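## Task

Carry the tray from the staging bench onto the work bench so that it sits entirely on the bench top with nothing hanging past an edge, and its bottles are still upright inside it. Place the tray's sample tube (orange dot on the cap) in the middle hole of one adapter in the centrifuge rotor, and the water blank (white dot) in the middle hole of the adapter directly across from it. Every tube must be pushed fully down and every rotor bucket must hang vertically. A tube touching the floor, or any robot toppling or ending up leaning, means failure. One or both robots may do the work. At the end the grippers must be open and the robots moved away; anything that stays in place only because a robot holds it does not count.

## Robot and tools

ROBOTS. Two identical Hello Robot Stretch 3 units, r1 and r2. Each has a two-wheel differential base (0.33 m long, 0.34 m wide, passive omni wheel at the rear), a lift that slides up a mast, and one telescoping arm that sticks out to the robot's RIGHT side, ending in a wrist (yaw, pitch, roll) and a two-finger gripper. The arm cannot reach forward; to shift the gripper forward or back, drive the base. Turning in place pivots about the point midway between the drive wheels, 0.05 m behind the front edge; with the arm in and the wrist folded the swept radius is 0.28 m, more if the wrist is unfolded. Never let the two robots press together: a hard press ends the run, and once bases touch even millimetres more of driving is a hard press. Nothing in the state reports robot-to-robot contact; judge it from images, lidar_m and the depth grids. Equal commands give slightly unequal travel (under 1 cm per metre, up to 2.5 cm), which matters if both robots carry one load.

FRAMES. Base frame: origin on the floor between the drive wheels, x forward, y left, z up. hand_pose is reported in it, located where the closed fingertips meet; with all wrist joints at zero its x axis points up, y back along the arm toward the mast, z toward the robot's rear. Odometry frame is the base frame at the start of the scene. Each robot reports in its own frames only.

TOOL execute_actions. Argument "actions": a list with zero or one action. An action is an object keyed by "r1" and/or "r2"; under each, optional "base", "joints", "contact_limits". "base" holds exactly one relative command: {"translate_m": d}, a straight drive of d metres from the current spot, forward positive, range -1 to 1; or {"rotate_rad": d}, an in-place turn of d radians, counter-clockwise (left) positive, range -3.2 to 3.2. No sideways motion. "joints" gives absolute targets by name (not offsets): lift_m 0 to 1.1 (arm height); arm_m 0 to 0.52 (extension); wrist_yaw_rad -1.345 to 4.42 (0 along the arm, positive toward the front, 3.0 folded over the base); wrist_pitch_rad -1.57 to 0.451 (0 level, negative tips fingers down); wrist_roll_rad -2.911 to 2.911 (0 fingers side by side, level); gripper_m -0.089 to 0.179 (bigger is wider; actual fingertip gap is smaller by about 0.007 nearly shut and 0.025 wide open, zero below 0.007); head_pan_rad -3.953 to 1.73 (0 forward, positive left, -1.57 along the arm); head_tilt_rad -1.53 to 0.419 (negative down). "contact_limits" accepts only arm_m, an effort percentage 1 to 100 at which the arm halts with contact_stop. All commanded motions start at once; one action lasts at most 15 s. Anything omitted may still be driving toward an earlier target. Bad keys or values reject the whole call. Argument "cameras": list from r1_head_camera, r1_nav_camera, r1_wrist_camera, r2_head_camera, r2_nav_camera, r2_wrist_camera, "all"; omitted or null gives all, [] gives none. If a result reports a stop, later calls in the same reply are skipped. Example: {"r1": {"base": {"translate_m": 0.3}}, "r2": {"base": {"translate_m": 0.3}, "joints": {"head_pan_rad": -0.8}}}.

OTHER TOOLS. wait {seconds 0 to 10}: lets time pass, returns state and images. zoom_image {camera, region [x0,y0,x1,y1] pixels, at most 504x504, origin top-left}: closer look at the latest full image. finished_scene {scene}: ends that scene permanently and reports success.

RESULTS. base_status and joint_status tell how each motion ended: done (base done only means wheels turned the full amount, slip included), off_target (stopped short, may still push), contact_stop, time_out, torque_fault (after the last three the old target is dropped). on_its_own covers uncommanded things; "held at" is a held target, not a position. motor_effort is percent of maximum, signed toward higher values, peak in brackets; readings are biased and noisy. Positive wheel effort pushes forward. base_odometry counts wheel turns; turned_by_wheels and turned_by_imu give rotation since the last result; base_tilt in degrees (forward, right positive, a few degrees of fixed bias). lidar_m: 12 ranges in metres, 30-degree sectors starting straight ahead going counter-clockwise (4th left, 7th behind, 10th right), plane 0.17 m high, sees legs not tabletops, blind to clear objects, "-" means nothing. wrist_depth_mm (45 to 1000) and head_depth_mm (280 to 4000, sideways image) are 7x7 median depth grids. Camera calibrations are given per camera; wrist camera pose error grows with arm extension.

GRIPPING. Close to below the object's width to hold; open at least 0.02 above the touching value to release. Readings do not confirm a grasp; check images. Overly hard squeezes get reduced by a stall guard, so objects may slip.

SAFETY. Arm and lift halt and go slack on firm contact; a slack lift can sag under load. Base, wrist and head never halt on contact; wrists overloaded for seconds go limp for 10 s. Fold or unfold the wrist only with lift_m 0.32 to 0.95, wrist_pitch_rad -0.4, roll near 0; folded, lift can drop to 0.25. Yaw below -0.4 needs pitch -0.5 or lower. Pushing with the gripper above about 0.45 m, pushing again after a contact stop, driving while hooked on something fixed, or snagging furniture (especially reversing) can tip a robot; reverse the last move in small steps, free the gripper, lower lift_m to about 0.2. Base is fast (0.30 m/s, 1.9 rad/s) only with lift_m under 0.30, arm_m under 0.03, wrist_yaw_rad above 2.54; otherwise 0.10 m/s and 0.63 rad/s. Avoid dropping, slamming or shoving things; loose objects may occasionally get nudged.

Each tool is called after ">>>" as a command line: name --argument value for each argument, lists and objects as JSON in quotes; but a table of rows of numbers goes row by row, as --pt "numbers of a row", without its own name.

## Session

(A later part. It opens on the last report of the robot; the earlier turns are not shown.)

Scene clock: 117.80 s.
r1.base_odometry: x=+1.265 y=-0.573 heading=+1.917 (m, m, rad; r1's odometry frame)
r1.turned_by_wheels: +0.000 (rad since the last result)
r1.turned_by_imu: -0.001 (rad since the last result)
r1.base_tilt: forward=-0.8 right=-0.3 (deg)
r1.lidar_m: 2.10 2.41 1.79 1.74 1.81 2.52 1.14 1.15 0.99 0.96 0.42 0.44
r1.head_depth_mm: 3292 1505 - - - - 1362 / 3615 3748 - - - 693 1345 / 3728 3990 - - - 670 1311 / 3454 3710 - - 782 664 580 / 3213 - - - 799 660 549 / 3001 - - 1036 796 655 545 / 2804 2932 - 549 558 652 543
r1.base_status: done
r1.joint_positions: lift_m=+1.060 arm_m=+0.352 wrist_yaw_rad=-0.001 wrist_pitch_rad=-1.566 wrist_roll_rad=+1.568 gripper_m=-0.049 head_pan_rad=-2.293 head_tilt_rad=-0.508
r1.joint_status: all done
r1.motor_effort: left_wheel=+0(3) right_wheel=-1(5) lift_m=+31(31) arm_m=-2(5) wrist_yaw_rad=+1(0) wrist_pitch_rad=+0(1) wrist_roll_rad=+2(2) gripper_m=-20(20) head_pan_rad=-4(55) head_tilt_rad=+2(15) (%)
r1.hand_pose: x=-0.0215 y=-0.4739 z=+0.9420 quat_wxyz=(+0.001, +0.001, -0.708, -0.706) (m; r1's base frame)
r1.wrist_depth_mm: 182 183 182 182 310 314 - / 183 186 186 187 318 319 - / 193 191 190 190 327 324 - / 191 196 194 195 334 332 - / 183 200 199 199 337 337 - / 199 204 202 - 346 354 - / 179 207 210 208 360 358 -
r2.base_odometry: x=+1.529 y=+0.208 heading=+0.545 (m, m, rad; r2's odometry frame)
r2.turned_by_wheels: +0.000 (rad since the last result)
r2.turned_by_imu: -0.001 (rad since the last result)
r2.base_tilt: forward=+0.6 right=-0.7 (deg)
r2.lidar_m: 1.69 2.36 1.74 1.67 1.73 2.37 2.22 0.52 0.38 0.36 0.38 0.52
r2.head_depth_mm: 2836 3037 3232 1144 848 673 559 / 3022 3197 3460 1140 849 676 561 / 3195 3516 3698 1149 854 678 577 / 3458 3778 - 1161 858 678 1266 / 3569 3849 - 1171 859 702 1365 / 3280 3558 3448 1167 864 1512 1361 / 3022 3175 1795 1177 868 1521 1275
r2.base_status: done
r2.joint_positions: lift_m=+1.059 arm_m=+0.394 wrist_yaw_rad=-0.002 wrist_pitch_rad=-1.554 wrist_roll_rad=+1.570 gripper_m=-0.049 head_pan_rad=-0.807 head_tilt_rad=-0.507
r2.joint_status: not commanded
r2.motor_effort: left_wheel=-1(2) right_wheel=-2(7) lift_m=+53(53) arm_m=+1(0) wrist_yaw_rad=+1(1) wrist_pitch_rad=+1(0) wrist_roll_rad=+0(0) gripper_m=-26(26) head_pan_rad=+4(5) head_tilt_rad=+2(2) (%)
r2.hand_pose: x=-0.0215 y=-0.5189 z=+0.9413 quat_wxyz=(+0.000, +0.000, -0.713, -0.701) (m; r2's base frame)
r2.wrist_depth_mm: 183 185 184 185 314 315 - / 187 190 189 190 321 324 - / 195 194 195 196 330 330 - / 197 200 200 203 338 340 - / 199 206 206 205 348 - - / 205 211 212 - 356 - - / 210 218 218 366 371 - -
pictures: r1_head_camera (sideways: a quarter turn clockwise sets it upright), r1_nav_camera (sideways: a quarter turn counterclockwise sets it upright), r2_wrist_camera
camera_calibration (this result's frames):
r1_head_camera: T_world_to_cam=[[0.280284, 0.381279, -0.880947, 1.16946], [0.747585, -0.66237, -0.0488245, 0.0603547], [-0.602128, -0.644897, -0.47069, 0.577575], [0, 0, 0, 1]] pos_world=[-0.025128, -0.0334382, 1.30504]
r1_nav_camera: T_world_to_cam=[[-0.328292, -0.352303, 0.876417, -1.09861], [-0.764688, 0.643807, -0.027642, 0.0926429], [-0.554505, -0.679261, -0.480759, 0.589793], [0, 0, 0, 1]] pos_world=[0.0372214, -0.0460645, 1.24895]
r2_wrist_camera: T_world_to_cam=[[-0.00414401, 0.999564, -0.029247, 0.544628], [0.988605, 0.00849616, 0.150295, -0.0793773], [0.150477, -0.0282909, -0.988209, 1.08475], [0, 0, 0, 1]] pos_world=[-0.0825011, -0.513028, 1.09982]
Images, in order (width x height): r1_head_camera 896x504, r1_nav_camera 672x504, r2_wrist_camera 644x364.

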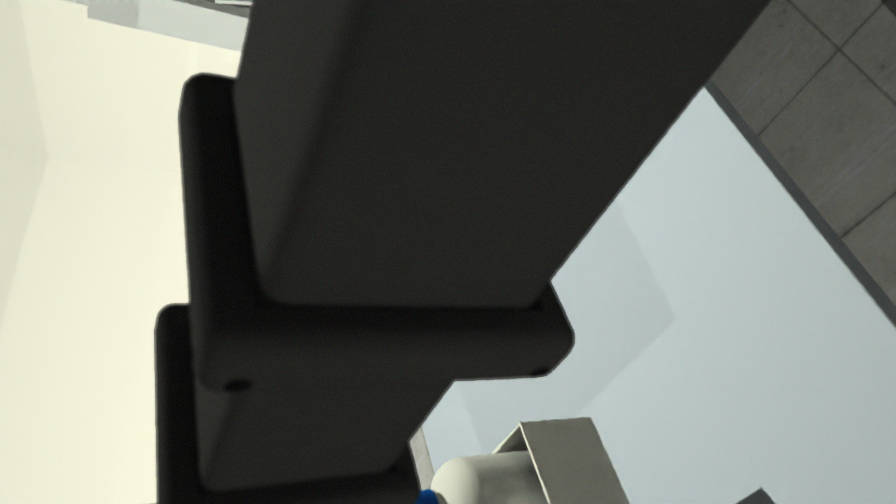

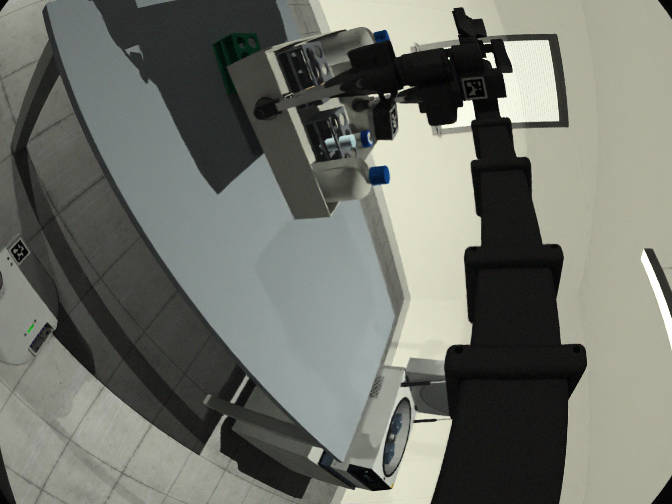

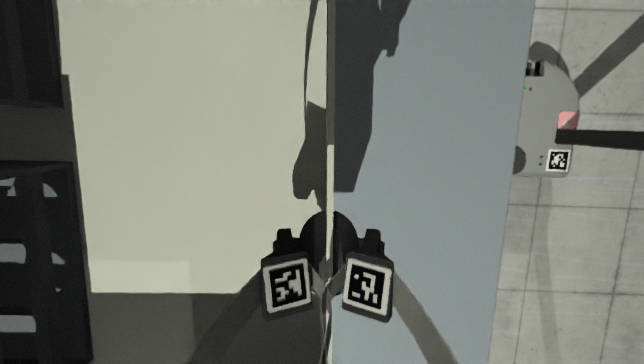

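>>> execute_actions --actions '[{"r1":{"base":{"translate_m":-0.3},"joints":{"arm_m":0.317}},"r2":{"base":{"translate_m":0.3},"joints":{"arm_m":0.424}}}]' --cameras '[]'

>>> execute_actions --actions '[{"r1":{"base":{"translate_m":-0.25},"joints":{"arm_m":0.274}},"r2":{"base":{"translate_m":0.25},"joints":{"arm_m":0.464}}}]' --cameras '["r1_wrist_camera","r1_nav_camera","r2_wrist_camera"]'

Scene clock: 124.07 s.
r1.base_odometry: x=+1.367 y=-0.855 heading=+1.917 (m, m, rad; r1's odometry frame)
r1.turned_by_wheels: +0.000 (rad since the last result)
r1.turned_by_imu: -0.001 (rad since the last result)
r1.base_tilt: forward=-0.7 right=-0.3 (deg)
r1.lidar_m: 2.40 2.42 1.80 1.74 1.82 2.53 1.02 0.85 0.98 0.95 0.99 0.66
r1.head_depth_mm: 1257 1346 - - - - 1248 / 3166 1249 - - - 676 1356 / 3573 3808 - - - 669 1288 / 3498 3703 - - 784 665 579 / 3202 3352 - - 800 660 548 / 2979 3099 - 1011 769 656 545 / 2815 - - 498 513 651 542
r1.base_status: done
r1.joint_positions: lift_m=+1.060 arm_m=+0.317 wrist_yaw_rad=-0.001 wrist_pitch_rad=-1.566 wrist_roll_rad=+1.568 gripper_m=-0.049 head_pan_rad=-2.293 head_tilt_rad=-0.507
r1.joint_status: all done
r1.motor_effort: left_wheel=+1(4) right_wheel=-2(4) lift_m=+31(31) arm_m=-2(4) wrist_yaw_rad=+0(0) wrist_pitch_rad=+0(0) wrist_roll_rad=+1(1) gripper_m=-19(20) head_pan_rad=-5(5) head_tilt_rad=+3(3) (%)
r1.hand_pose: x=-0.0215 y=-0.4388 z=+0.9420 quat_wxyz=(+0.001, +0.001, -0.708, -0.706) (m; r1's base frame)
r1.wrist_depth_mm: 181 184 182 182 313 313 - / 183 187 186 186 318 318 - / 192 191 191 191 319 323 - / 191 196 194 194 334 337 - / 183 201 198 196 344 - - / 199 203 205 - 350 - - / 180 208 208 209 353 - -
r2.base_odometry: x=+1.786 y=+0.364 heading=+0.545 (m, m, rad; r2's odometry frame)
r2.turned_by_wheels: +0.000 (rad since the last result)
r2.turned_by_imu: +0.000 (rad since the last result)
r2.base_tilt: forward=+0.6 right=-0.8 (deg)
r2.lidar_m: 2.73 2.37 1.73 1.67 1.73 2.37 2.52 0.52 0.38 0.36 0.38 0.52
r2.head_depth_mm: 2819 2994 3242 1137 844 672 558 / 3040 3208 3478 1144 852 676 560 / 3206 3427 3737 1151 856 677 575 / 3443 3724 - 1160 861 681 1270 / 3205 3480 3572 1358 862 701 1365 / 2973 3166 3136 1256 866 907 1074 / 2738 2909 2906 1140 866 1178 1332
r2.base_status: done
r2.joint_positions: lift_m=+1.059 arm_m=+0.424 wrist_yaw_rad=-0.002 wrist_pitch_rad=-1.554 wrist_roll_rad=+1.570 gripper_m=-0.049 head_pan_rad=-0.807 head_tilt_rad=-0.507
r2.joint_status: all done
r2.motor_effort: left_wheel=-1(4) right_wheel=-3(5) lift_m=+53(53) arm_m=+5(6) wrist_yaw_rad=+2(2) wrist_pitch_rad=+1(1) wrist_roll_rad=+0(0) gripper_m=-27(26) head_pan_rad=+5(5) head_tilt_rad=+2(2) (%)
r2.hand_pose: x=-0.0215 y=-0.5484 z=+0.9413 quat_wxyz=(+0.000, +0.000, -0.713, -0.701) (m; r2's base frame)
r2.wrist_depth_mm: 183 184 184 184 314 314 - / 187 190 189 191 323 320 - / 195 195 194 196 329 329 - / 198 200 200 202 339 339 - / 199 206 206 204 348 348 - / 204 212 211 - 354 361 - / 210 218 217 292 369 368 -
pictures: none
No camera images: the call's "cameras" was empty. Leave "cameras" out to get every camera's image.

Scene clock: 128.20 s.
r1.base_odometry: x=+1.452 y=-1.090 heading=+1.917 (m, m, rad; r1's odometry frame)
r1.turned_by_wheels: +0.000 (rad since the last result)
r1.turned_by_imu: -0.001 (rad since the last result)
r1.base_tilt: forward=-0.8 right=-0.3 (deg)
r1.lidar_m: 2.65 2.43 1.80 1.75 1.82 2.52 0.97 0.62 0.98 0.95 0.99 0.89
r1.head_depth_mm: 1258 1349 - - - - 1079 / 1120 1171 - - - 674 914 / 1055 1086 - - - 668 1279 / 3423 3605 - - 782 665 578 / 3189 3378 - - 801 660 549 / 3008 3122 - - 510 638 545 / 2807 - - 473 471 601 542
r1.base_status: done
r1.joint_positions: lift_m=+1.060 arm_m=+0.274 wrist_yaw_rad=-0.001 wrist_pitch_rad=-1.566 wrist_roll_rad=+1.568 gripper_m=-0.049 head_pan_rad=-2.293 head_tilt_rad=-0.507
r1.joint_status: all done
r1.motor_effort: left_wheel=+0(4) right_wheel=-3(5) lift_m=+31(31) arm_m=-3(2) wrist_yaw_rad=+0(0) wrist_pitch_rad=+0(0) wrist_roll_rad=+1(2) gripper_m=-21(20) head_pan_rad=-5(4) head_tilt_rad=+2(3) (%)
r1.hand_pose: x=-0.0215 y=-0.3958 z=+0.9420 quat_wxyz=(+0.001, +0.001, -0.708, -0.706) (m; r1's base frame)
r1.wrist_depth_mm: 181 183 183 182 310 - - / 182 188 187 186 320 - - / 191 191 191 190 325 - - / 191 194 194 194 332 - - / 181 201 199 197 345 - - / 198 205 205 - 343 - - / 182 210 208 210 363 - -
r2.base_odometry: x=+1.999 y=+0.493 heading=+0.545 (m, m, rad; r2's odometry frame)
r2.turned_by_wheels: +0.000 (rad since the last result)
r2.turned_by_imu: +0.000 (rad since the last result)
r2.base_tilt: forward=+0.7 right=-0.8 (deg)
r2.lidar_m: 2.48 2.36 1.73 1.67 1.73 2.37 2.77 0.52 0.38 0.36 0.38 0.52
r2.head_depth_mm: 2857 2994 3220 1136 844 674 558 / 2969 3235 3439 2798 852 675 561 / 3190 3498 3595 1317 855 677 576 / 3258 3495 3734 1178 1156 681 805 / 2935 3118 3251 1074 1083 701 819 / 2714 2862 2943 975 982 1010 1191 / 695 729 772 836 1073 1190 1343
r2.base_status: done
r2.joint_positions: lift_m=+1.059 arm_m=+0.463 wrist_yaw_rad=-0.002 wrist_pitch_rad=-1.554 wrist_roll_rad=+1.570 gripper_m=-0.049 head_pan_rad=-0.807 head_tilt_rad=-0.507
r2.joint_status: all done
r2.motor_effort: left_wheel=+0(3) right_wheel=-4(7) lift_m=+53(53) arm_m=+5(7) wrist_yaw_rad=+1(0) wrist_pitch_rad=+1(1) wrist_roll_rad=+0(0) gripper_m=-27(27) head_pan_rad=+5(5) head_tilt_rad=+2(2) (%)
r2.hand_pose: x=-0.0215 y=-0.5883 z=+0.9413 quat_wxyz=(+0.000, +0.000, -0.713, -0.702) (m; r2's base frame)
r2.wrist_depth_mm: 182 184 184 185 315 313 317 / 187 190 188 190 321 322 324 / 194 194 193 195 330 330 335 / 197 199 199 200 341 337 - / 198 205 204 204 348 349 - / 204 211 211 - 355 360 - / 210 218 218 221 369 370 -
pictures: r1_nav_camera (sideways: a quarter turn counterclockwise sets it upright), r1_wrist_camera, r2_wrist_camera
camera_calibration (this result's frames):
r1_nav_camera: T_world_to_cam=[[-0.328279, -0.35227, 0.876435, -1.09863], [-0.764674, 0.643825, -0.0276411, 0.0926417], [-0.554533, -0.679261, -0.480726, 0.58975], [0, 0, 0, 1]] pos_world=[0.0372189, -0.0460668, 1.24895]
r1_wrist_camera: T_world_to_cam=[[0.0157458, 0.999689, -0.0193572, 0.419955], [0.988906, -0.0127103, 0.147996, -0.0885118], [0.147703, -0.0214728, -0.988799, 1.08537], [0, 0, 0, 1]] pos_world=[-0.0793962, -0.397643, 1.09445]
r2_wrist_camera: T_world_to_cam=[[-0.0041986, 0.999566, -0.029141, 0.613881], [0.988604, 0.0085342, 0.150295, -0.0787658], [0.150479, -0.0281778, -0.988212, 1.08286], [0, 0, 0, 1]] pos_world=[-0.0825024, -0.58243, 1.09982]
Images, in order (width x height): r1_nav_camera 672x504, r1_wrist_camera 644x364, r2_wrist_camera 644x364.

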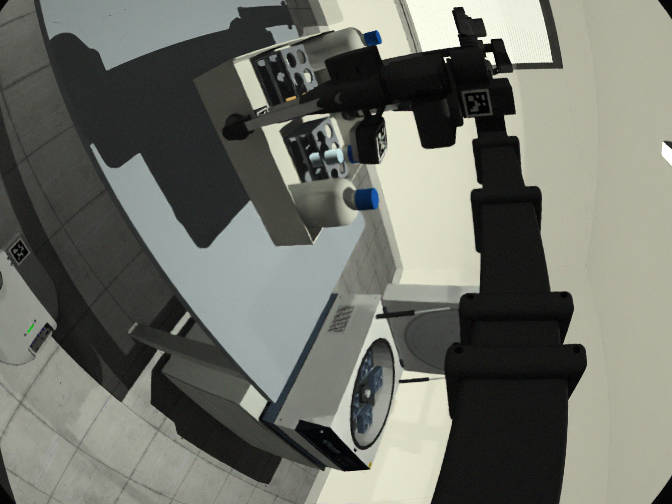

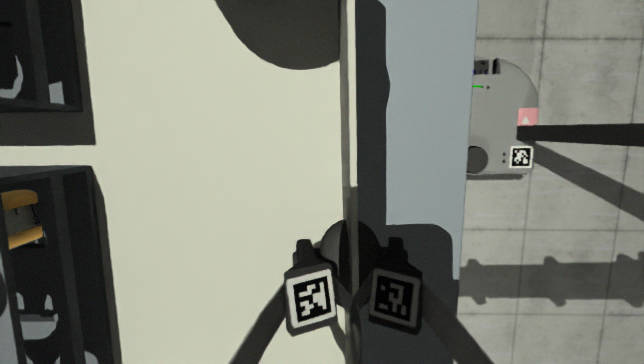

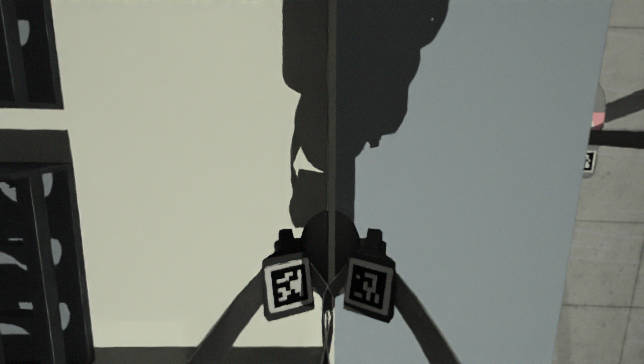

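>>> execute_actions --actions '[{"r1":{"joints":{"lift_m":0.935}},"r2":{"joints":{"lift_m":0.935}}}]' --cameras '[]'

>>> execute_actions --actions '[{"r1":{"joints":{"lift_m":0.924}},"r2":{"joints":{"lift_m":0.924}}}]' --cameras '[]'

>>> execute_actions --actions '[{"r1":{"joints":{"gripper_m":0.04}},"r2":{"joints":{"gripper_m":0.04}}}]' --cameras '[]'

>>> execute_actions --actions '[{"r1":{"joints":{"lift_m":1.1,"head_pan_rad":-1.75,"head_tilt_rad":-0.75}},"r2":{"joints":{"lift_m":1.1,"head_pan_rad":-1.3,"head_tilt_rad":-0.6}}}]' --cameras '["r1_wrist_camera","r1_head_camera","r2_head_camera"]'

Scene clock: 133.03 s.
r1.base_odometry: x=+1.452 y=-1.090 heading=+1.917 (m, m, rad; r1's odometry frame)
r1.turned_by_wheels: +0.000 (rad since the last result)
r1.turned_by_imu: +0.000 (rad since the last result)
r1.base_tilt: forward=-0.7 right=-0.3 (deg)
r1.lidar_m: 2.64 2.44 1.80 1.75 1.82 2.52 0.97 0.62 0.98 0.95 0.99 0.90
r1.head_depth_mm: 1253 1348 1495 1173 1050 959 1065 / 1116 1209 1360 1151 1116 695 - / 1052 1116 1229 1255 849 712 - / 3445 3750 3947 2800 840 - - / 3191 3518 3694 1130 864 - - / 2990 3221 3531 1116 894 - 521 / 2782 3011 3238 2809 - 545 530
r1.base_status: not commanded
r1.joint_positions: lift_m=+0.935 arm_m=+0.274 wrist_yaw_rad=-0.001 wrist_pitch_rad=-1.567 wrist_roll_rad=+1.568 gripper_m=-0.049 head_pan_rad=-2.293 head_tilt_rad=-0.507
r1.joint_status: all done
r1.motor_effort: left_wheel=+0(0) right_wheel=-1(2) lift_m=+26(25) arm_m=-2(1) wrist_yaw_rad=+0(0) wrist_pitch_rad=+1(0) wrist_roll_rad=+1(1) gripper_m=-20(20) head_pan_rad=-5(5) head_tilt_rad=+3(2) (%)
r1.hand_pose: x=-0.0215 y=-0.3958 z=+0.8172 quat_wxyz=(+0.001, +0.001, -0.708, -0.706) (m; r1's base frame)
r1.wrist_depth_mm: 181 183 183 183 194 193 901 / 182 187 188 185 199 198 911 / 192 191 190 190 204 202 934 / 192 196 196 195 209 208 960 / 182 198 198 197 212 212 - / 198 204 204 - 219 217 - / 179 208 210 208 228 223 -
r2.base_odometry: x=+1.999 y=+0.493 heading=+0.545 (m, m, rad; r2's odometry frame)
r2.turned_by_wheels: +0.000 (rad since the last result)
r2.turned_by_imu: +0.000 (rad since the last result)
r2.base_tilt: forward=+0.7 right=-0.9 (deg)
r2.lidar_m: 2.48 2.37 1.74 1.67 1.73 2.37 2.77 0.52 0.38 0.36 0.38 0.51
r2.head_depth_mm: 2826 2975 3201 1143 848 674 558 / 2999 3239 3417 2753 851 676 559 / 3243 3462 3668 1310 852 676 576 / 3232 3458 3717 1177 1156 680 803 / 2976 3176 3228 1067 1079 701 820 / 2710 2853 2950 971 987 1014 1193 / 693 727 773 833 1074 1187 1337
r2.base_status: not commanded
r2.joint_positions: lift_m=+0.935 arm_m=+0.463 wrist_yaw_rad=-0.002 wrist_pitch_rad=-1.554 wrist_roll_rad=+1.570 gripper_m=-0.049 head_pan_rad=-0.807 head_tilt_rad=-0.507
r2.joint_status: all done
r2.motor_effort: left_wheel=+0(0) right_wheel=-4(4) lift_m=+26(50) arm_m=+5(6) wrist_yaw_rad=+1(1) wrist_pitch_rad=+1(1) wrist_roll_rad=+0(0) gripper_m=-28(27) head_pan_rad=+5(5) head_tilt_rad=+2(2) (%)
r2.hand_pose: x=-0.0215 y=-0.5883 z=+0.8174 quat_wxyz=(+0.000, +0.000, -0.713, -0.702) (m; r2's base frame)
r2.wrist_depth_mm: 183 184 184 185 199 199 198 / 188 189 189 190 203 203 204 / 195 194 193 195 208 208 208 / 197 200 199 201 215 215 213 / 199 206 205 203 220 220 220 / 205 212 211 - 226 226 226 / 210 218 217 221 233 231 233
pictures: none
No camera images: the call's "cameras" was empty. Leave "cameras" out to get every camera's image.

Scene clock: 133.80 s.
r1.base_odometry: x=+1.452 y=-1.090 heading=+1.917 (m, m, rad; r1's odometry frame)
r1.turned_by_wheels: +0.000 (rad since the last result)
r1.turned_by_imu: +0.000 (rad since the last result)
r1.base_tilt: forward=-0.8 right=-0.3 (deg)
r1.lidar_m: 2.65 2.43 1.80 1.75 1.82 2.52 0.97 0.62 0.98 0.95 0.99 0.90
r1.head_depth_mm: 1254 1348 1487 1172 1054 954 1080 / 1117 1210 1371 1150 1115 696 878 / 1053 1115 1228 1255 847 689 - / 3435 3705 3893 2786 839 708 - / 3218 3492 3762 1120 834 - - / 2985 3242 3475 1115 892 - 520 / 2779 3036 3321 1100 - 557 530
r1.base_status: not commanded
r1.joint_positions: lift_m=+0.924 arm_m=+0.274 wrist_yaw_rad=-0.001 wrist_pitch_rad=-1.567 wrist_roll_rad=+1.568 gripper_m=-0.049 head_pan_rad=-2.293 head_tilt_rad=-0.507
r1.joint_status: all done
r1.motor_effort: left_wheel=+0(1) right_wheel=-2(1) lift_m=+26(26) arm_m=-3(2) wrist_yaw_rad=+0(0) wrist_pitch_rad=+1(0) wrist_roll_rad=+1(2) gripper_m=-20(21) head_pan_rad=-5(5) head_tilt_rad=+3(3) (%)
r1.hand_pose: x=-0.0215 y=-0.3958 z=+0.8062 quat_wxyz=(+0.001, +0.001, -0.708, -0.706) (m; r1's base frame)
r1.wrist_depth_mm: 181 183 182 181 185 183 909 / 183 187 185 186 189 187 914 / 192 191 191 190 192 193 917 / 190 196 195 195 198 197 978 / 181 201 199 196 201 200 979 / 199 204 204 - 206 206 - / 179 209 209 208 213 212 -
r2.base_odometry: x=+1.999 y=+0.493 heading=+0.545 (m, m, rad; r2's odometry frame)
r2.turned_by_wheels: +0.000 (rad since the last result)
r2.turned_by_imu: +0.000 (rad since the last result)
r2.base_tilt: forward=+0.8 right=-0.8 (deg)
r2.lidar_m: 2.48 2.36 1.73 1.67 1.72 2.37 2.77 0.52 0.38 0.36 0.38 0.51
r2.head_depth_mm: 2840 3008 3201 1139 846 674 558 / 2986 3223 3412 2725 852 676 560 / 3186 3487 3682 1324 853 677 578 / 3299 3583 3697 1179 1155 681 806 / 2964 3159 3292 1075 1075 700 822 / 2702 2887 2928 971 984 1011 1191 / 694 729 770 835 1075 1188 1332
r2.base_status: not commanded
r2.joint_positions: lift_m=+0.924 arm_m=+0.463 wrist_yaw_rad=-0.002 wrist_pitch_rad=-1.554 wrist_roll_rad=+1.570 gripper_m=-0.049 head_pan_rad=-0.807 head_tilt_rad=-0.507
r2.joint_status: all done
r2.motor_effort: left_wheel=+0(0) right_wheel=-4(4) lift_m=+25(25) arm_m=+5(6) wrist_yaw_rad=+1(1) wrist_pitch_rad=+1(1) wrist_roll_rad=+0(0) gripper_m=-27(27) head_pan_rad=+5(5) head_tilt_rad=+2(1) (%)
r2.hand_pose: x=-0.0215 y=-0.5883 z=+0.8064 quat_wxyz=(+0.000, +0.000, -0.713, -0.702) (m; r2's base frame)
r2.wrist_depth_mm: 182 185 184 185 189 188 188 / 187 190 188 189 193 192 193 / 195 194 194 195 198 198 198 / 197 200 199 201 203 203 203 / 199 206 205 204 208 209 207 / 205 212 212 - 214 214 213 / 209 217 217 219 220 221 220
pictures: none
No camera images: the call's "cameras" was empty. Leave "cameras" out to get every camera's image.

Scene clock: 135.20 s.
r1.base_odometry: x=+1.452 y=-1.090 heading=+1.917 (m, m, rad; r1's odometry frame)
r1.turned_by_wheels: +0.000 (rad since the last result)
r1.turned_by_imu: +0.000 (rad since the last result)
r1.base_tilt: forward=-0.7 right=-0.3 (deg)
r1.lidar_m: 2.64 2.43 1.80 1.75 1.81 2.52 0.97 0.62 0.98 0.95 0.99 0.90
r1.head_depth_mm: 1253 1353 1492 1171 1052 955 1080 / 1117 1212 1364 1147 1117 695 879 / 1051 1114 1218 1248 847 691 - / 3416 3735 3926 2785 837 708 - / 3199 3485 3725 1126 835 - - / 2973 3243 3474 1113 892 - 519 / 2783 2981 3259 1100 - 555 530
r1.base_status: not commanded
r1.joint_positions: lift_m=+0.924 arm_m=+0.274 wrist_yaw_rad=-0.001 wrist_pitch_rad=-1.565 wrist_roll_rad=+1.568 gripper_m=+0.040 head_pan_rad=-2.293 head_tilt_rad=-0.507
r1.joint_status: all done
r1.motor_effort: left_wheel=-1(2) right_wheel=+0(2) lift_m=+26(26) arm_m=-1(2) wrist_yaw_rad=+0(1) wrist_pitch_rad=+0(1) wrist_roll_rad=+1(1) gripper_m=+1(80) head_pan_rad=-5(5) head_tilt_rad=+2(3) (%)
r1.hand_pose: x=-0.0215 y=-0.3961 z=+0.8062 quat_wxyz=(+0.001, +0.001, -0.709, -0.705) (m; r1's base frame)
r1.wrist_depth_mm: 180 184 185 183 185 184 885 / 185 190 188 188 189 188 872 / 194 194 191 191 193 192 919 / 187 197 197 197 198 196 928 / 178 204 200 199 201 199 - / 203 208 205 202 - 207 - / 187 212 211 211 212 211 -
r2.base_odometry: x=+1.999 y=+0.493 heading=+0.545 (m, m, rad; r2's odometry frame)
r2.turned_by_wheels: +0.000 (rad since the last result)
r2.turned_by_imu: +0.000 (rad since the last result)
r2.base_tilt: forward=+0.7 right=-0.8 (deg)
r2.lidar_m: 2.48 2.37 1.73 1.67 1.73 2.37 2.76 0.52 0.38 0.36 0.38 0.52
r2.head_depth_mm: 2845 2971 3212 1139 844 671 560 / 2981 3274 3492 2771 850 675 560 / 3240 3540 3656 1314 856 676 578 / 3215 3542 3705 1176 1152 682 806 / 2997 3146 3270 1071 1078 702 820 / 2696 2846 2967 971 982 1018 1191 / 693 726 772 835 1071 1187 1335
r2.base_status: not commanded
r2.joint_positions: lift_m=+0.924 arm_m=+0.464 wrist_yaw_rad=-0.002 wrist_pitch_rad=-1.553 wrist_roll_rad=+1.570 gripper_m=+0.040 head_pan_rad=-0.807 head_tilt_rad=-0.507
r2.joint_status: all done
r2.motor_effort: left_wheel=-2(1) right_wheel=-1(4) lift_m=+26(26) arm_m=+4(6) wrist_yaw_rad=+0(1) wrist_pitch_rad=+1(1) wrist_roll_rad=+0(0) gripper_m=+0(98) head_pan_rad=+5(5) head_tilt_rad=+2(2) (%)
r2.hand_pose: x=-0.0215 y=-0.5887 z=+0.8064 quat_wxyz=(+0.000, +0.000, -0.713, -0.701) (m; r2's base frame)
r2.wrist_depth_mm: 186 188 187 187 189 188 188 / 190 193 192 192 194 193 193 / 197 197 197 197 198 198 198 / 199 203 202 202 204 203 203 / 201 208 208 208 208 209 208 / 207 214 - 214 214 215 215 / 212 219 219 219 222 220 221
pictures: none
No camera images: the call's "cameras" was empty. Leave "cameras" out to get every camera's image.

Scene clock: 137.63 s.
r1.base_odometry: x=+1.452 y=-1.090 heading=+1.917 (m, m, rad; r1's odometry frame)
r1.turned_by_wheels: +0.000 (rad since the last result)
r1.turned_by_imu: +0.000 (rad since the last result)
r1.base_tilt: forward=-0.7 right=-0.3 (deg)
r1.lidar_m: 2.65 2.42 1.81 1.75 1.82 2.53 0.97 0.62 0.98 0.95 0.99 0.90
r1.head_depth_mm: 2889 3207 1043 814 665 577 1205 / 2818 3136 1035 785 616 572 1202 / 2834 3026 1026 703 609 559 1196 / 717 2983 1012 745 610 555 1168 / - - 946 713 605 552 1163 / 2639 - 754 727 643 550 1137 / 2604 2890 985 780 640 547 1131
r1.base_status: not commanded
r1.joint_positions: lift_m=+1.100 arm_m=+0.274 wrist_yaw_rad=-0.001 wrist_pitch_rad=-1.565 wrist_roll_rad=+1.568 gripper_m=+0.040 head_pan_rad=-1.757 head_tilt_rad=-0.740
r1.joint_status: all done
r1.motor_effort: left_wheel=-1(1) right_wheel=+0(1) lift_m=+26(26) arm_m=-2(1) wrist_yaw_rad=+0(0) wrist_pitch_rad=-1(1) wrist_roll_rad=+1(1) gripper_m=+1(1) head_pan_rad=+5(49) head_tilt_rad=-4(17) (%)
r1.hand_pose: x=-0.0215 y=-0.3963 z=+0.9822 quat_wxyz=(+0.001, +0.001, -0.709, -0.705) (m; r1's base frame)
r1.wrist_depth_mm: 350 278 346 294 351 - - / 368 305 357 358 355 - - / 369 340 362 362 366 - - / 382 316 373 372 378 - - / 351 352 381 382 382 - - / 351 341 344 390 - - - / 414 410 405 401 405 - -
r2.base_odometry: x=+1.999 y=+0.493 heading=+0.545 (m, m, rad; r2's odometry frame)
r2.turned_by_wheels: +0.000 (rad since the last result)
r2.turned_by_imu: +0.000 (rad since the last result)
r2.base_tilt: forward=+0.8 right=-0.8 (deg)
r2.lidar_m: 2.48 2.37 1.73 1.67 1.73 2.37 2.76 0.52 0.38 0.36 0.38 0.51
r2.head_depth_mm: 2538 - 2992 887 697 622 528 / 2581 2798 3036 862 703 625 529 / 2640 2899 3084 949 718 624 540 / 2712 2960 3180 993 767 627 555 / 2755 3035 3165 994 769 629 571 / 2813 3116 3266 994 772 630 1211 / 2856 3184 3378 1335 775 632 1209
r2.base_status: not commanded
r2.joint_positions: lift_m=+1.099 arm_m=+0.464 wrist_yaw_rad=-0.002 wrist_pitch_rad=-1.553 wrist_roll_rad=+1.570 gripper_m=+0.040 head_pan_rad=-1.293 head_tilt_rad=-0.592
r2.joint_status: all done
r2.motor_effort: left_wheel=-1(1) right_wheel=-1(1) lift_m=+47(47) arm_m=+4(4) wrist_yaw_rad=+1(1) wrist_pitch_rad=+0(0) wrist_roll_rad=+0(0) gripper_m=+1(0) head_pan_rad=-4(40) head_tilt_rad=-3(10) (%)
r2.hand_pose: x=-0.0215 y=-0.5889 z=+0.9815 quat_wxyz=(+0.000, +0.000, -0.713, -0.701) (m; r2's base frame)
r2.wrist_depth_mm: 352 325 348 346 353 350 - / 253 306 358 360 359 361 - / 373 370 369 370 369 369 - / 379 345 380 379 379 379 - / 288 331 387 389 387 389 - / 381 337 - 399 400 398 - / 415 420 415 414 410 409 -
pictures: r1_head_camera (sideways: a quarter turn clockwise sets it upright), r1_wrist_camera, r2_head_camera (sideways: a quarter turn clockwise sets it upright)
camera_calibration (this result's frames):
r1_head_camera: T_world_to_cam=[[0.0817374, 0.658251, -0.748348, 0.997797], [0.983054, -0.176865, -0.0481986, 0.0580887], [-0.164083, -0.731727, -0.661553, 0.823213], [0, 0, 0, 1]] pos_world=[-0.00358622, -0.0441601, 1.2941]
r1_wrist_camera: T_world_to_cam=[[0.015801, 0.999647, -0.02134, 0.423166], [0.988906, -0.0124713, 0.148019, -0.0944], [0.147701, -0.0234421, -0.988754, 1.12431], [0, 0, 0, 1]] pos_world=[-0.0793952, -0.397838, 1.13467]
r2_head_camera: T_world_to_cam=[[-0.118553, 0.519965, -0.84592, 1.11477], [0.970467, 0.240932, 0.012087, -0.0196992], [0.210094, -0.819505, -0.533172, 0.645452], [0, 0, 0, 1]] pos_world=[0.0156707, -0.0459433, 1.28738]
Images, in order (width x height): r1_head_camera 896x504, r1_wrist_camera 644x364, r2_head_camera 896x504.

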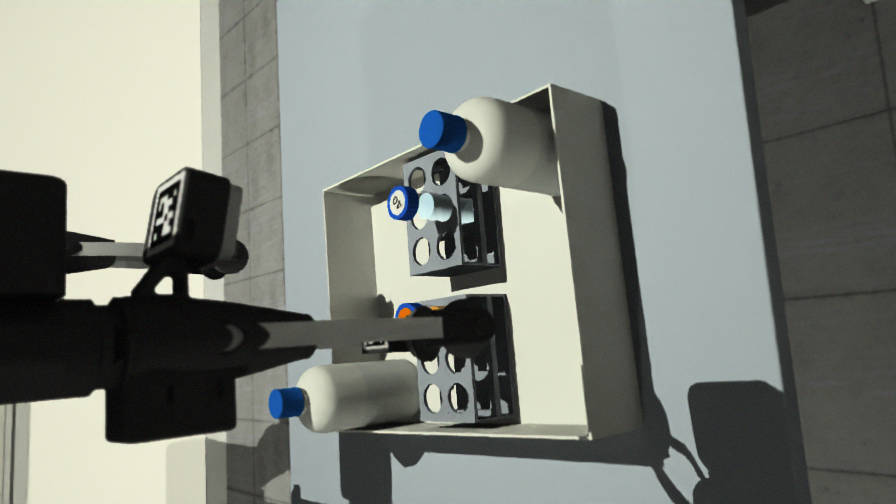

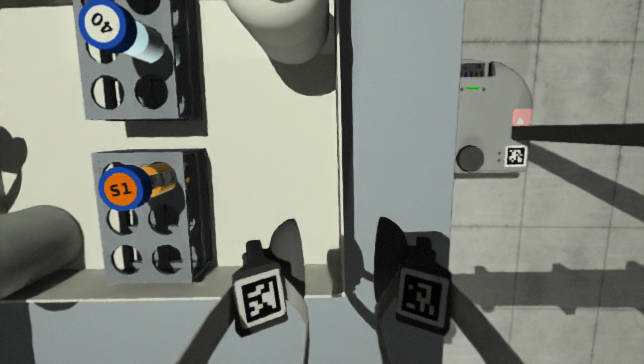

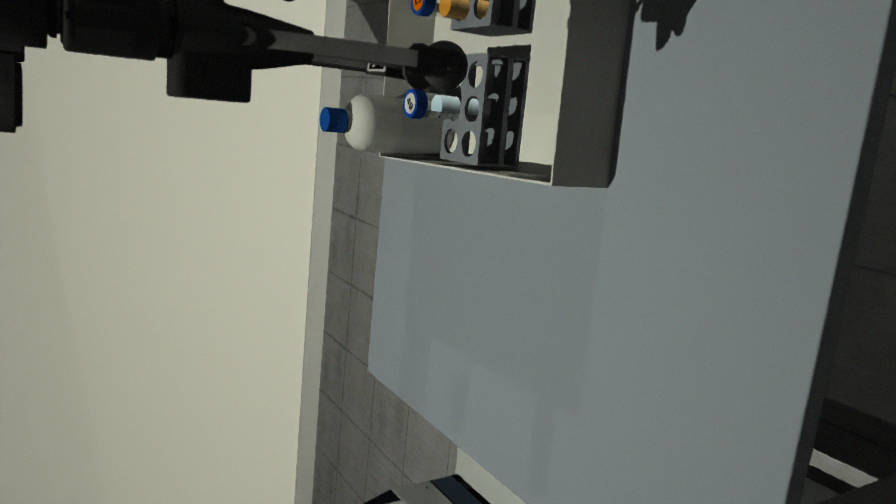

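>>> execute_actions --actions '[{"r1":{"base":{"translate_m":-0.013},"joints":{"arm_m":0.44,"gripper_m":0.09}},"r2":{"base":{"translate_m":-0.3},"joints":{"arm_m":0.0}}}]' --cameras '[]'

>>> execute_actions --actions '[{"r1":{"joints":{"lift_m":1.03}}}]' --cameras '["r1_wrist_camera","r1_head_camera"]'

Scene clock: 145.27 s.
r1.base_odometry: x=+1.456 y=-1.103 heading=+1.917 (m, m, rad; r1's odometry frame)
r1.turned_by_wheels: +0.000 (rad since the last result)
r1.turned_by_imu: +0.000 (rad since the last result)
r1.base_tilt: forward=-0.8 right=-0.2 (deg)
r1.lidar_m: 2.66 2.43 1.80 1.75 1.82 2.53 0.97 0.61 0.98 0.95 0.99 0.91
r1.head_depth_mm: 2864 3182 1042 814 666 577 1208 / 2799 3131 1027 804 626 572 1201 / 2756 3092 1020 685 604 558 1195 / 2671 3014 1014 722 609 554 1173 / 2634 3013 1007 709 605 553 1164 / - 2956 759 709 643 550 1135 / 2585 2862 983 760 627 547 1133
r1.base_status: done
r1.joint_positions: lift_m=+1.100 arm_m=+0.440 wrist_yaw_rad=-0.001 wrist_pitch_rad=-1.564 wrist_roll_rad=+1.568 gripper_m=+0.090 head_pan_rad=-1.757 head_tilt_rad=-0.741
r1.joint_status: all done
r1.motor_effort: left_wheel=-1(4) right_wheel=+0(1) lift_m=+26(27) arm_m=+4(5) wrist_yaw_rad=+0(0) wrist_pitch_rad=-2(2) wrist_roll_rad=+1(1) gripper_m=+0(80) head_pan_rad=+5(5) head_tilt_rad=-3(4) (%)
r1.hand_pose: x=-0.0215 y=-0.5620 z=+0.9822 quat_wxyz=(+0.001, +0.001, -0.709, -0.705) (m; r1's base frame)
r1.wrist_depth_mm: 354 348 351 294 340 220 346 / 365 356 360 301 350 332 352 / 372 355 369 358 359 357 361 / 379 378 371 311 371 363 372 / 384 327 382 323 380 375 379 / 401 246 371 329 366 384 - / 414 247 412 406 398 401 -
r2.base_odometry: x=+1.743 y=+0.338 heading=+0.545 (m, m, rad; r2's odometry frame)
r2.turned_by_wheels: +0.000 (rad since the last result)
r2.turned_by_imu: +0.000 (rad since the last result)
r2.base_tilt: forward=+0.7 right=-0.9 (deg)
r2.lidar_m: 1.68 2.36 1.73 1.67 1.73 2.37 2.47 0.52 0.38 0.36 0.38 0.51
r2.head_depth_mm: 2591 2777 2975 979 777 - - / 2584 2812 3037 982 765 - - / 1271 2789 3022 916 722 644 - / 652 712 1038 870 721 626 556 / 644 2992 3179 907 739 629 568 / 2817 3103 3274 915 749 630 1218 / 2906 3132 3340 1003 759 632 1244
r2.base_status: done
r2.joint_positions: lift_m=+1.099 arm_m=+0.000 wrist_yaw_rad=+0.000 wrist_pitch_rad=-1.552 wrist_roll_rad=+1.570 gripper_m=+0.040 head_pan_rad=-1.293 head_tilt_rad=-0.593
r2.joint_status: all done
r2.motor_effort: left_wheel=-2(6) right_wheel=+1(5) lift_m=+47(47) arm_m=-1(3) wrist_yaw_rad=+0(2) wrist_pitch_rad=+0(0) wrist_roll_rad=+0(0) gripper_m=+0(1) head_pan_rad=-4(4) head_tilt_rad=-3(3) (%)
r2.hand_pose: x=-0.0215 y=-0.1257 z=+0.9815 quat_wxyz=(+0.001, +0.000, -0.713, -0.701) (m; r2's base frame)
r2.wrist_depth_mm: 359 362 - - - - - / 364 368 - - - - - / 376 379 - - - - - / 384 390 - - - - - / 394 399 - - - - - / 406 410 - - - - - / 416 420 - - - - -
pictures: none
No camera images: the call's "cameras" was empty. Leave "cameras" out to get every camera's image.

Scene clock: 146.73 s.
r1.base_odometry: x=+1.456 y=-1.103 heading=+1.917 (m, m, rad; r1's odometry frame)
r1.turned_by_wheels: +0.000 (rad since the last result)
r1.turned_by_imu: +0.000 (rad since the last result)
r1.base_tilt: forward=-0.7 right=-0.2 (deg)
r1.lidar_m: 2.66 2.44 1.80 1.75 1.82 2.53 0.97 0.61 0.98 0.95 0.99 0.91
r1.head_depth_mm: - - 963 812 664 576 1206 / - 3178 1030 805 628 572 1195 / - 3099 1024 686 604 558 1196 / 2719 3006 1013 723 608 554 1164 / - 2946 1003 710 605 552 1161 / 2639 2914 763 710 642 550 1137 / 2592 2855 982 759 625 546 1132
r1.base_status: not commanded
r1.joint_positions: lift_m=+1.030 arm_m=+0.440 wrist_yaw_rad=-0.001 wrist_pitch_rad=-1.564 wrist_roll_rad=+1.568 gripper_m=+0.090 head_pan_rad=-1.757 head_tilt_rad=-0.741
r1.joint_status: all done
r1.motor_effort: left_wheel=-1(0) right_wheel=+1(1) lift_m=+21(24) arm_m=+5(4) wrist_yaw_rad=+1(0) wrist_pitch_rad=-2(1) wrist_roll_rad=+1(2) gripper_m=+1(1) head_pan_rad=+5(5) head_tilt_rad=-3(4) (%)
r1.hand_pose: x=-0.0215 y=-0.5620 z=+0.9124 quat_wxyz=(+0.001, +0.001, -0.709, -0.705) (m; r1's base frame)
r1.wrist_depth_mm: 256 283 286 207 279 213 228 / 254 291 290 231 288 287 256 / 253 295 296 292 297 293 259 / 253 303 304 256 298 299 293 / 271 309 308 185 311 303 306 / 249 228 287 280 317 297 313 / 179 194 266 261 276 258 324
r2.base_odometry: x=+1.743 y=+0.338 heading=+0.545 (m, m, rad; r2's odometry frame)
r2.turned_by_wheels: +0.000 (rad since the last result)
r2.turned_by_imu: +0.000 (rad since the last result)
r2.base_tilt: forward=+0.8 right=-0.9 (deg)
r2.lidar_m: 1.68 2.37 1.73 1.66 1.73 2.37 2.48 0.52 0.38 0.36 0.38 0.52
r2.head_depth_mm: 2552 2802 2999 978 776 - - / 2602 2816 2992 988 764 - - / 1264 2801 3087 914 722 644 - / 1128 718 1028 859 723 629 555 / 2631 2947 3150 905 737 629 571 / 2786 3140 3275 914 750 630 1211 / 2868 3145 3349 1003 759 631 1243
r2.base_status: not commanded
r2.joint_positions: lift_m=+1.099 arm_m=+0.000 wrist_yaw_rad=+0.000 wrist_pitch_rad=-1.552 wrist_roll_rad=+1.570 gripper_m=+0.040 head_pan_rad=-1.293 head_tilt_rad=-0.593
r2.joint_status: not commanded
r2.motor_effort: left_wheel=-2(2) right_wheel=+1(1) lift_m=+47(46) arm_m=-1(1) wrist_yaw_rad=+0(0) wrist_pitch_rad=+0(0) wrist_roll_rad=+0(0) gripper_m=+0(1) head_pan_rad=-4(5) head_tilt_rad=-2(3) (%)
r2.hand_pose: x=-0.0215 y=-0.1257 z=+0.9815 quat_wxyz=(+0.001, +0.000, -0.713, -0.701) (m; r2's base frame)
r2.wrist_depth_mm: 356 362 - - - - - / 364 369 - - - - - / 376 377 - - - - - / 384 385 - - - - - / 396 402 - - - - - / 409 412 - - - - - / 414 417 - - - - -
pictures: r1_head_camera (sideways: a quarter turn clockwise sets it upright), r1_wrist_camera
camera_calibration (this result's frames):
r1_head_camera: T_world_to_cam=[[0.0816861, 0.658562, -0.74808, 0.997448], [0.983087, -0.176685, -0.0481952, 0.0580841], [-0.163914, -0.73149, -0.661856, 0.823606], [0, 0, 0, 1]] pos_world=[-0.00357844, -0.0441586, 1.29408]
r1_wrist_camera: T_world_to_cam=[[0.0158004, 0.99963, -0.0221563, 0.588067], [0.988906, -0.0123499, 0.148029, -0.086084], [0.147701, -0.0242494, -0.988735, 1.051], [0, 0, 0, 1]] pos_world=[-0.0793953, -0.563426, 1.06493]
Images, in order (width x height): r1_head_camera 896x504, r1_wrist_camera 644x364.

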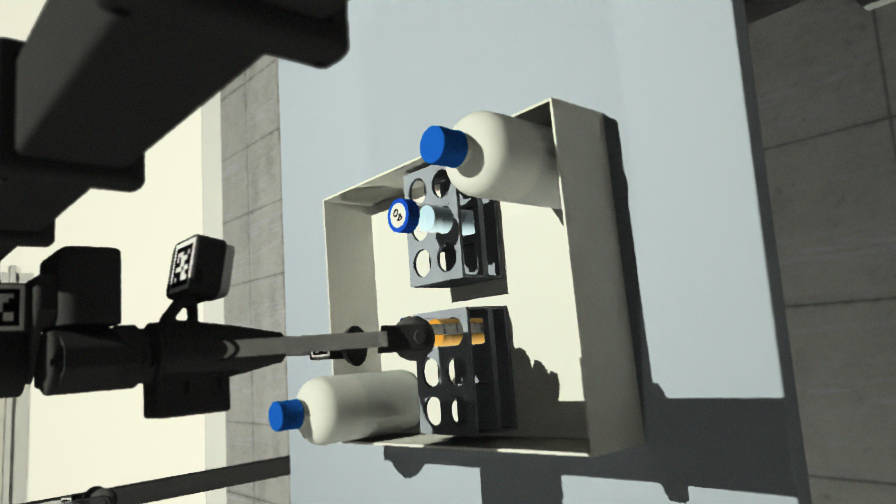

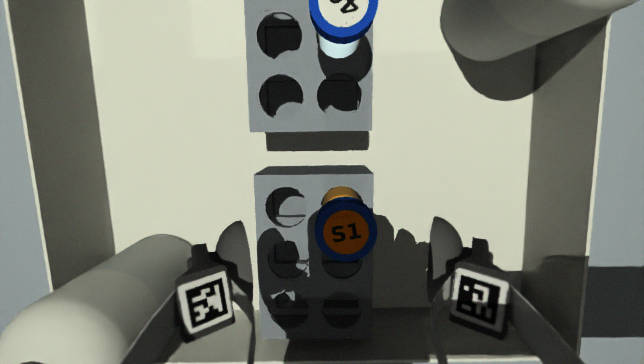

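>>> execute_actions --actions '[{"r1":{"joints":{"lift_m":0.988,"arm_m":0.434,"gripper_m":0.075}}}]' --cameras '["r1_wrist_camera","r1_head_camera"]'

Scene clock: 151.37 s.
r1.base_odometry: x=+1.456 y=-1.103 heading=+1.917 (m, m, rad; r1's odometry frame)
r1.turned_by_wheels: +0.000 (rad since the last result)
r1.turned_by_imu: +0.000 (rad since the last result)
r1.base_tilt: forward=-0.7 right=-0.3 (deg)
r1.lidar_m: 2.65 2.43 1.81 1.75 1.82 2.53 0.97 0.61 0.98 0.95 0.99 0.91
r1.head_depth_mm: 2841 3138 - - 664 577 1206 / 2795 - - 763 629 573 1203 / 2680 - 1022 686 605 558 1191 / - 3131 958 724 608 555 1172 / - - 950 712 606 553 1162 / 2646 2924 750 712 643 550 1140 / 2582 2839 983 759 627 546 1132
r1.base_status: not commanded
r1.joint_positions: lift_m=+0.988 arm_m=+0.434 wrist_yaw_rad=-0.001 wrist_pitch_rad=-1.564 wrist_roll_rad=+1.568 gripper_m=+0.075 head_pan_rad=-1.757 head_tilt_rad=-0.741
r1.joint_status: all done
r1.motor_effort: left_wheel=+0(0) right_wheel=+1(0) lift_m=+21(20) arm_m=-5(6) wrist_yaw_rad=+1(0) wrist_pitch_rad=-1(1) wrist_roll_rad=+2(1) gripper_m=+0(60) head_pan_rad=+5(5) head_tilt_rad=-4(4) (%)
r1.hand_pose: x=-0.0215 y=-0.5568 z=+0.8704 quat_wxyz=(+0.001, +0.001, -0.709, -0.705) (m; r1's base frame)
r1.wrist_depth_mm: 247 246 239 188 243 209 191 / 251 252 247 193 247 246 210 / 255 256 255 194 252 252 215 / 259 263 260 207 261 257 215 / 258 270 268 146 265 262 214 / 226 238 - 208 272 267 226 / 172 201 254 222 273 260 228
r2.base_odometry: x=+1.743 y=+0.338 heading=+0.545 (m, m, rad; r2's odometry frame)
r2.turned_by_wheels: +0.000 (rad since the last result)
r2.turned_by_imu: +0.000 (rad since the last result)
r2.base_tilt: forward=+0.7 right=-0.9 (deg)
r2.lidar_m: 1.69 2.37 1.73 1.67 1.73 2.37 2.47 0.52 0.38 0.36 0.38 0.51
r2.head_depth_mm: 2563 2767 2986 976 773 - - / 2619 2857 3036 977 765 - - / 1243 2814 3072 916 723 645 - / 1227 720 890 849 722 627 555 / 2704 716 1054 904 741 630 569 / 2815 3122 3232 918 748 631 1209 / 2872 3161 3367 1005 759 634 1236
r2.base_status: not commanded
r2.joint_positions: lift_m=+1.099 arm_m=+0.000 wrist_yaw_rad=+0.000 wrist_pitch_rad=-1.552 wrist_roll_rad=+1.570 gripper_m=+0.040 head_pan_rad=-1.293 head_tilt_rad=-0.593
r2.joint_status: not commanded
r2.motor_effort: left_wheel=-2(2) right_wheel=+1(1) lift_m=+47(46) arm_m=-1(1) wrist_yaw_rad=+1(0) wrist_pitch_rad=+0(0) wrist_roll_rad=+0(0) gripper_m=+0(1) head_pan_rad=-4(4) head_tilt_rad=-3(2) (%)
r2.hand_pose: x=-0.0215 y=-0.1257 z=+0.9815 quat_wxyz=(+0.001, +0.000, -0.713, -0.701) (m; r2's base frame)
r2.wrist_depth_mm: 358 363 - - - - - / 366 370 - - - - - / 374 380 - - - - - / 385 388 - - - - - / 394 399 - - - - - / 406 409 - - - - - / 419 415 - - - - -
pictures: r1_head_camera (sideways: a quarter turn clockwise sets it upright), r1_wrist_camera
camera_calibration (this result's frames):
r1_head_camera: T_world_to_cam=[[0.0816859, 0.658562, -0.74808, 0.997448], [0.983087, -0.176685, -0.0481952, 0.0580841], [-0.163914, -0.73149, -0.661856, 0.823607], [0, 0, 0, 1]] pos_world=[-0.00357842, -0.0441586, 1.29408]
r1_wrist_camera: T_world_to_cam=[[0.0158001, 0.99963, -0.0221562, 0.581933], [0.988906, -0.0123497, 0.148029, -0.0798026], [0.147701, -0.0242493, -0.988735, 1.0096], [0, 0, 0, 1]] pos_world=[-0.0793953, -0.558221, 1.02293]
Images, in order (width x height): r1_head_camera 896x504, r1_wrist_camera 644x364.

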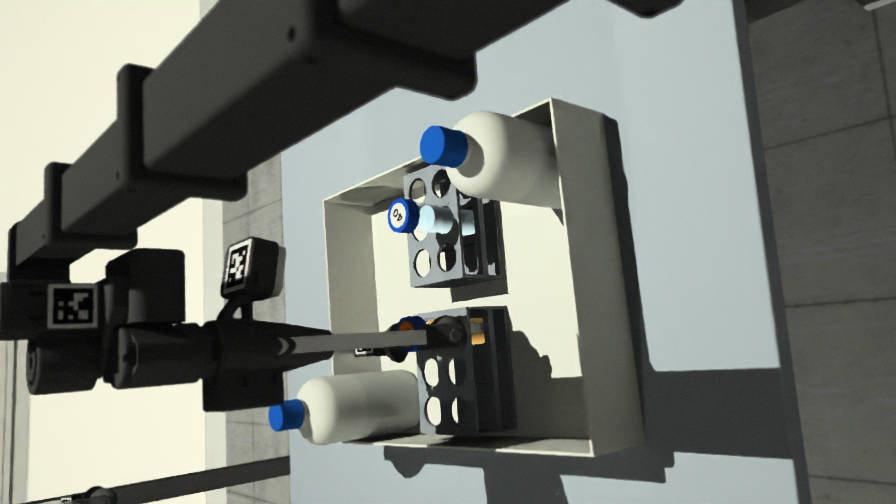

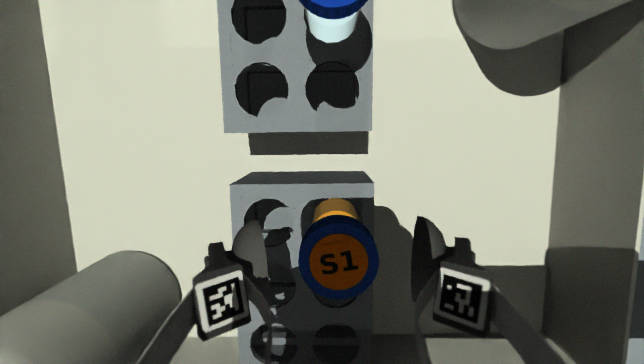

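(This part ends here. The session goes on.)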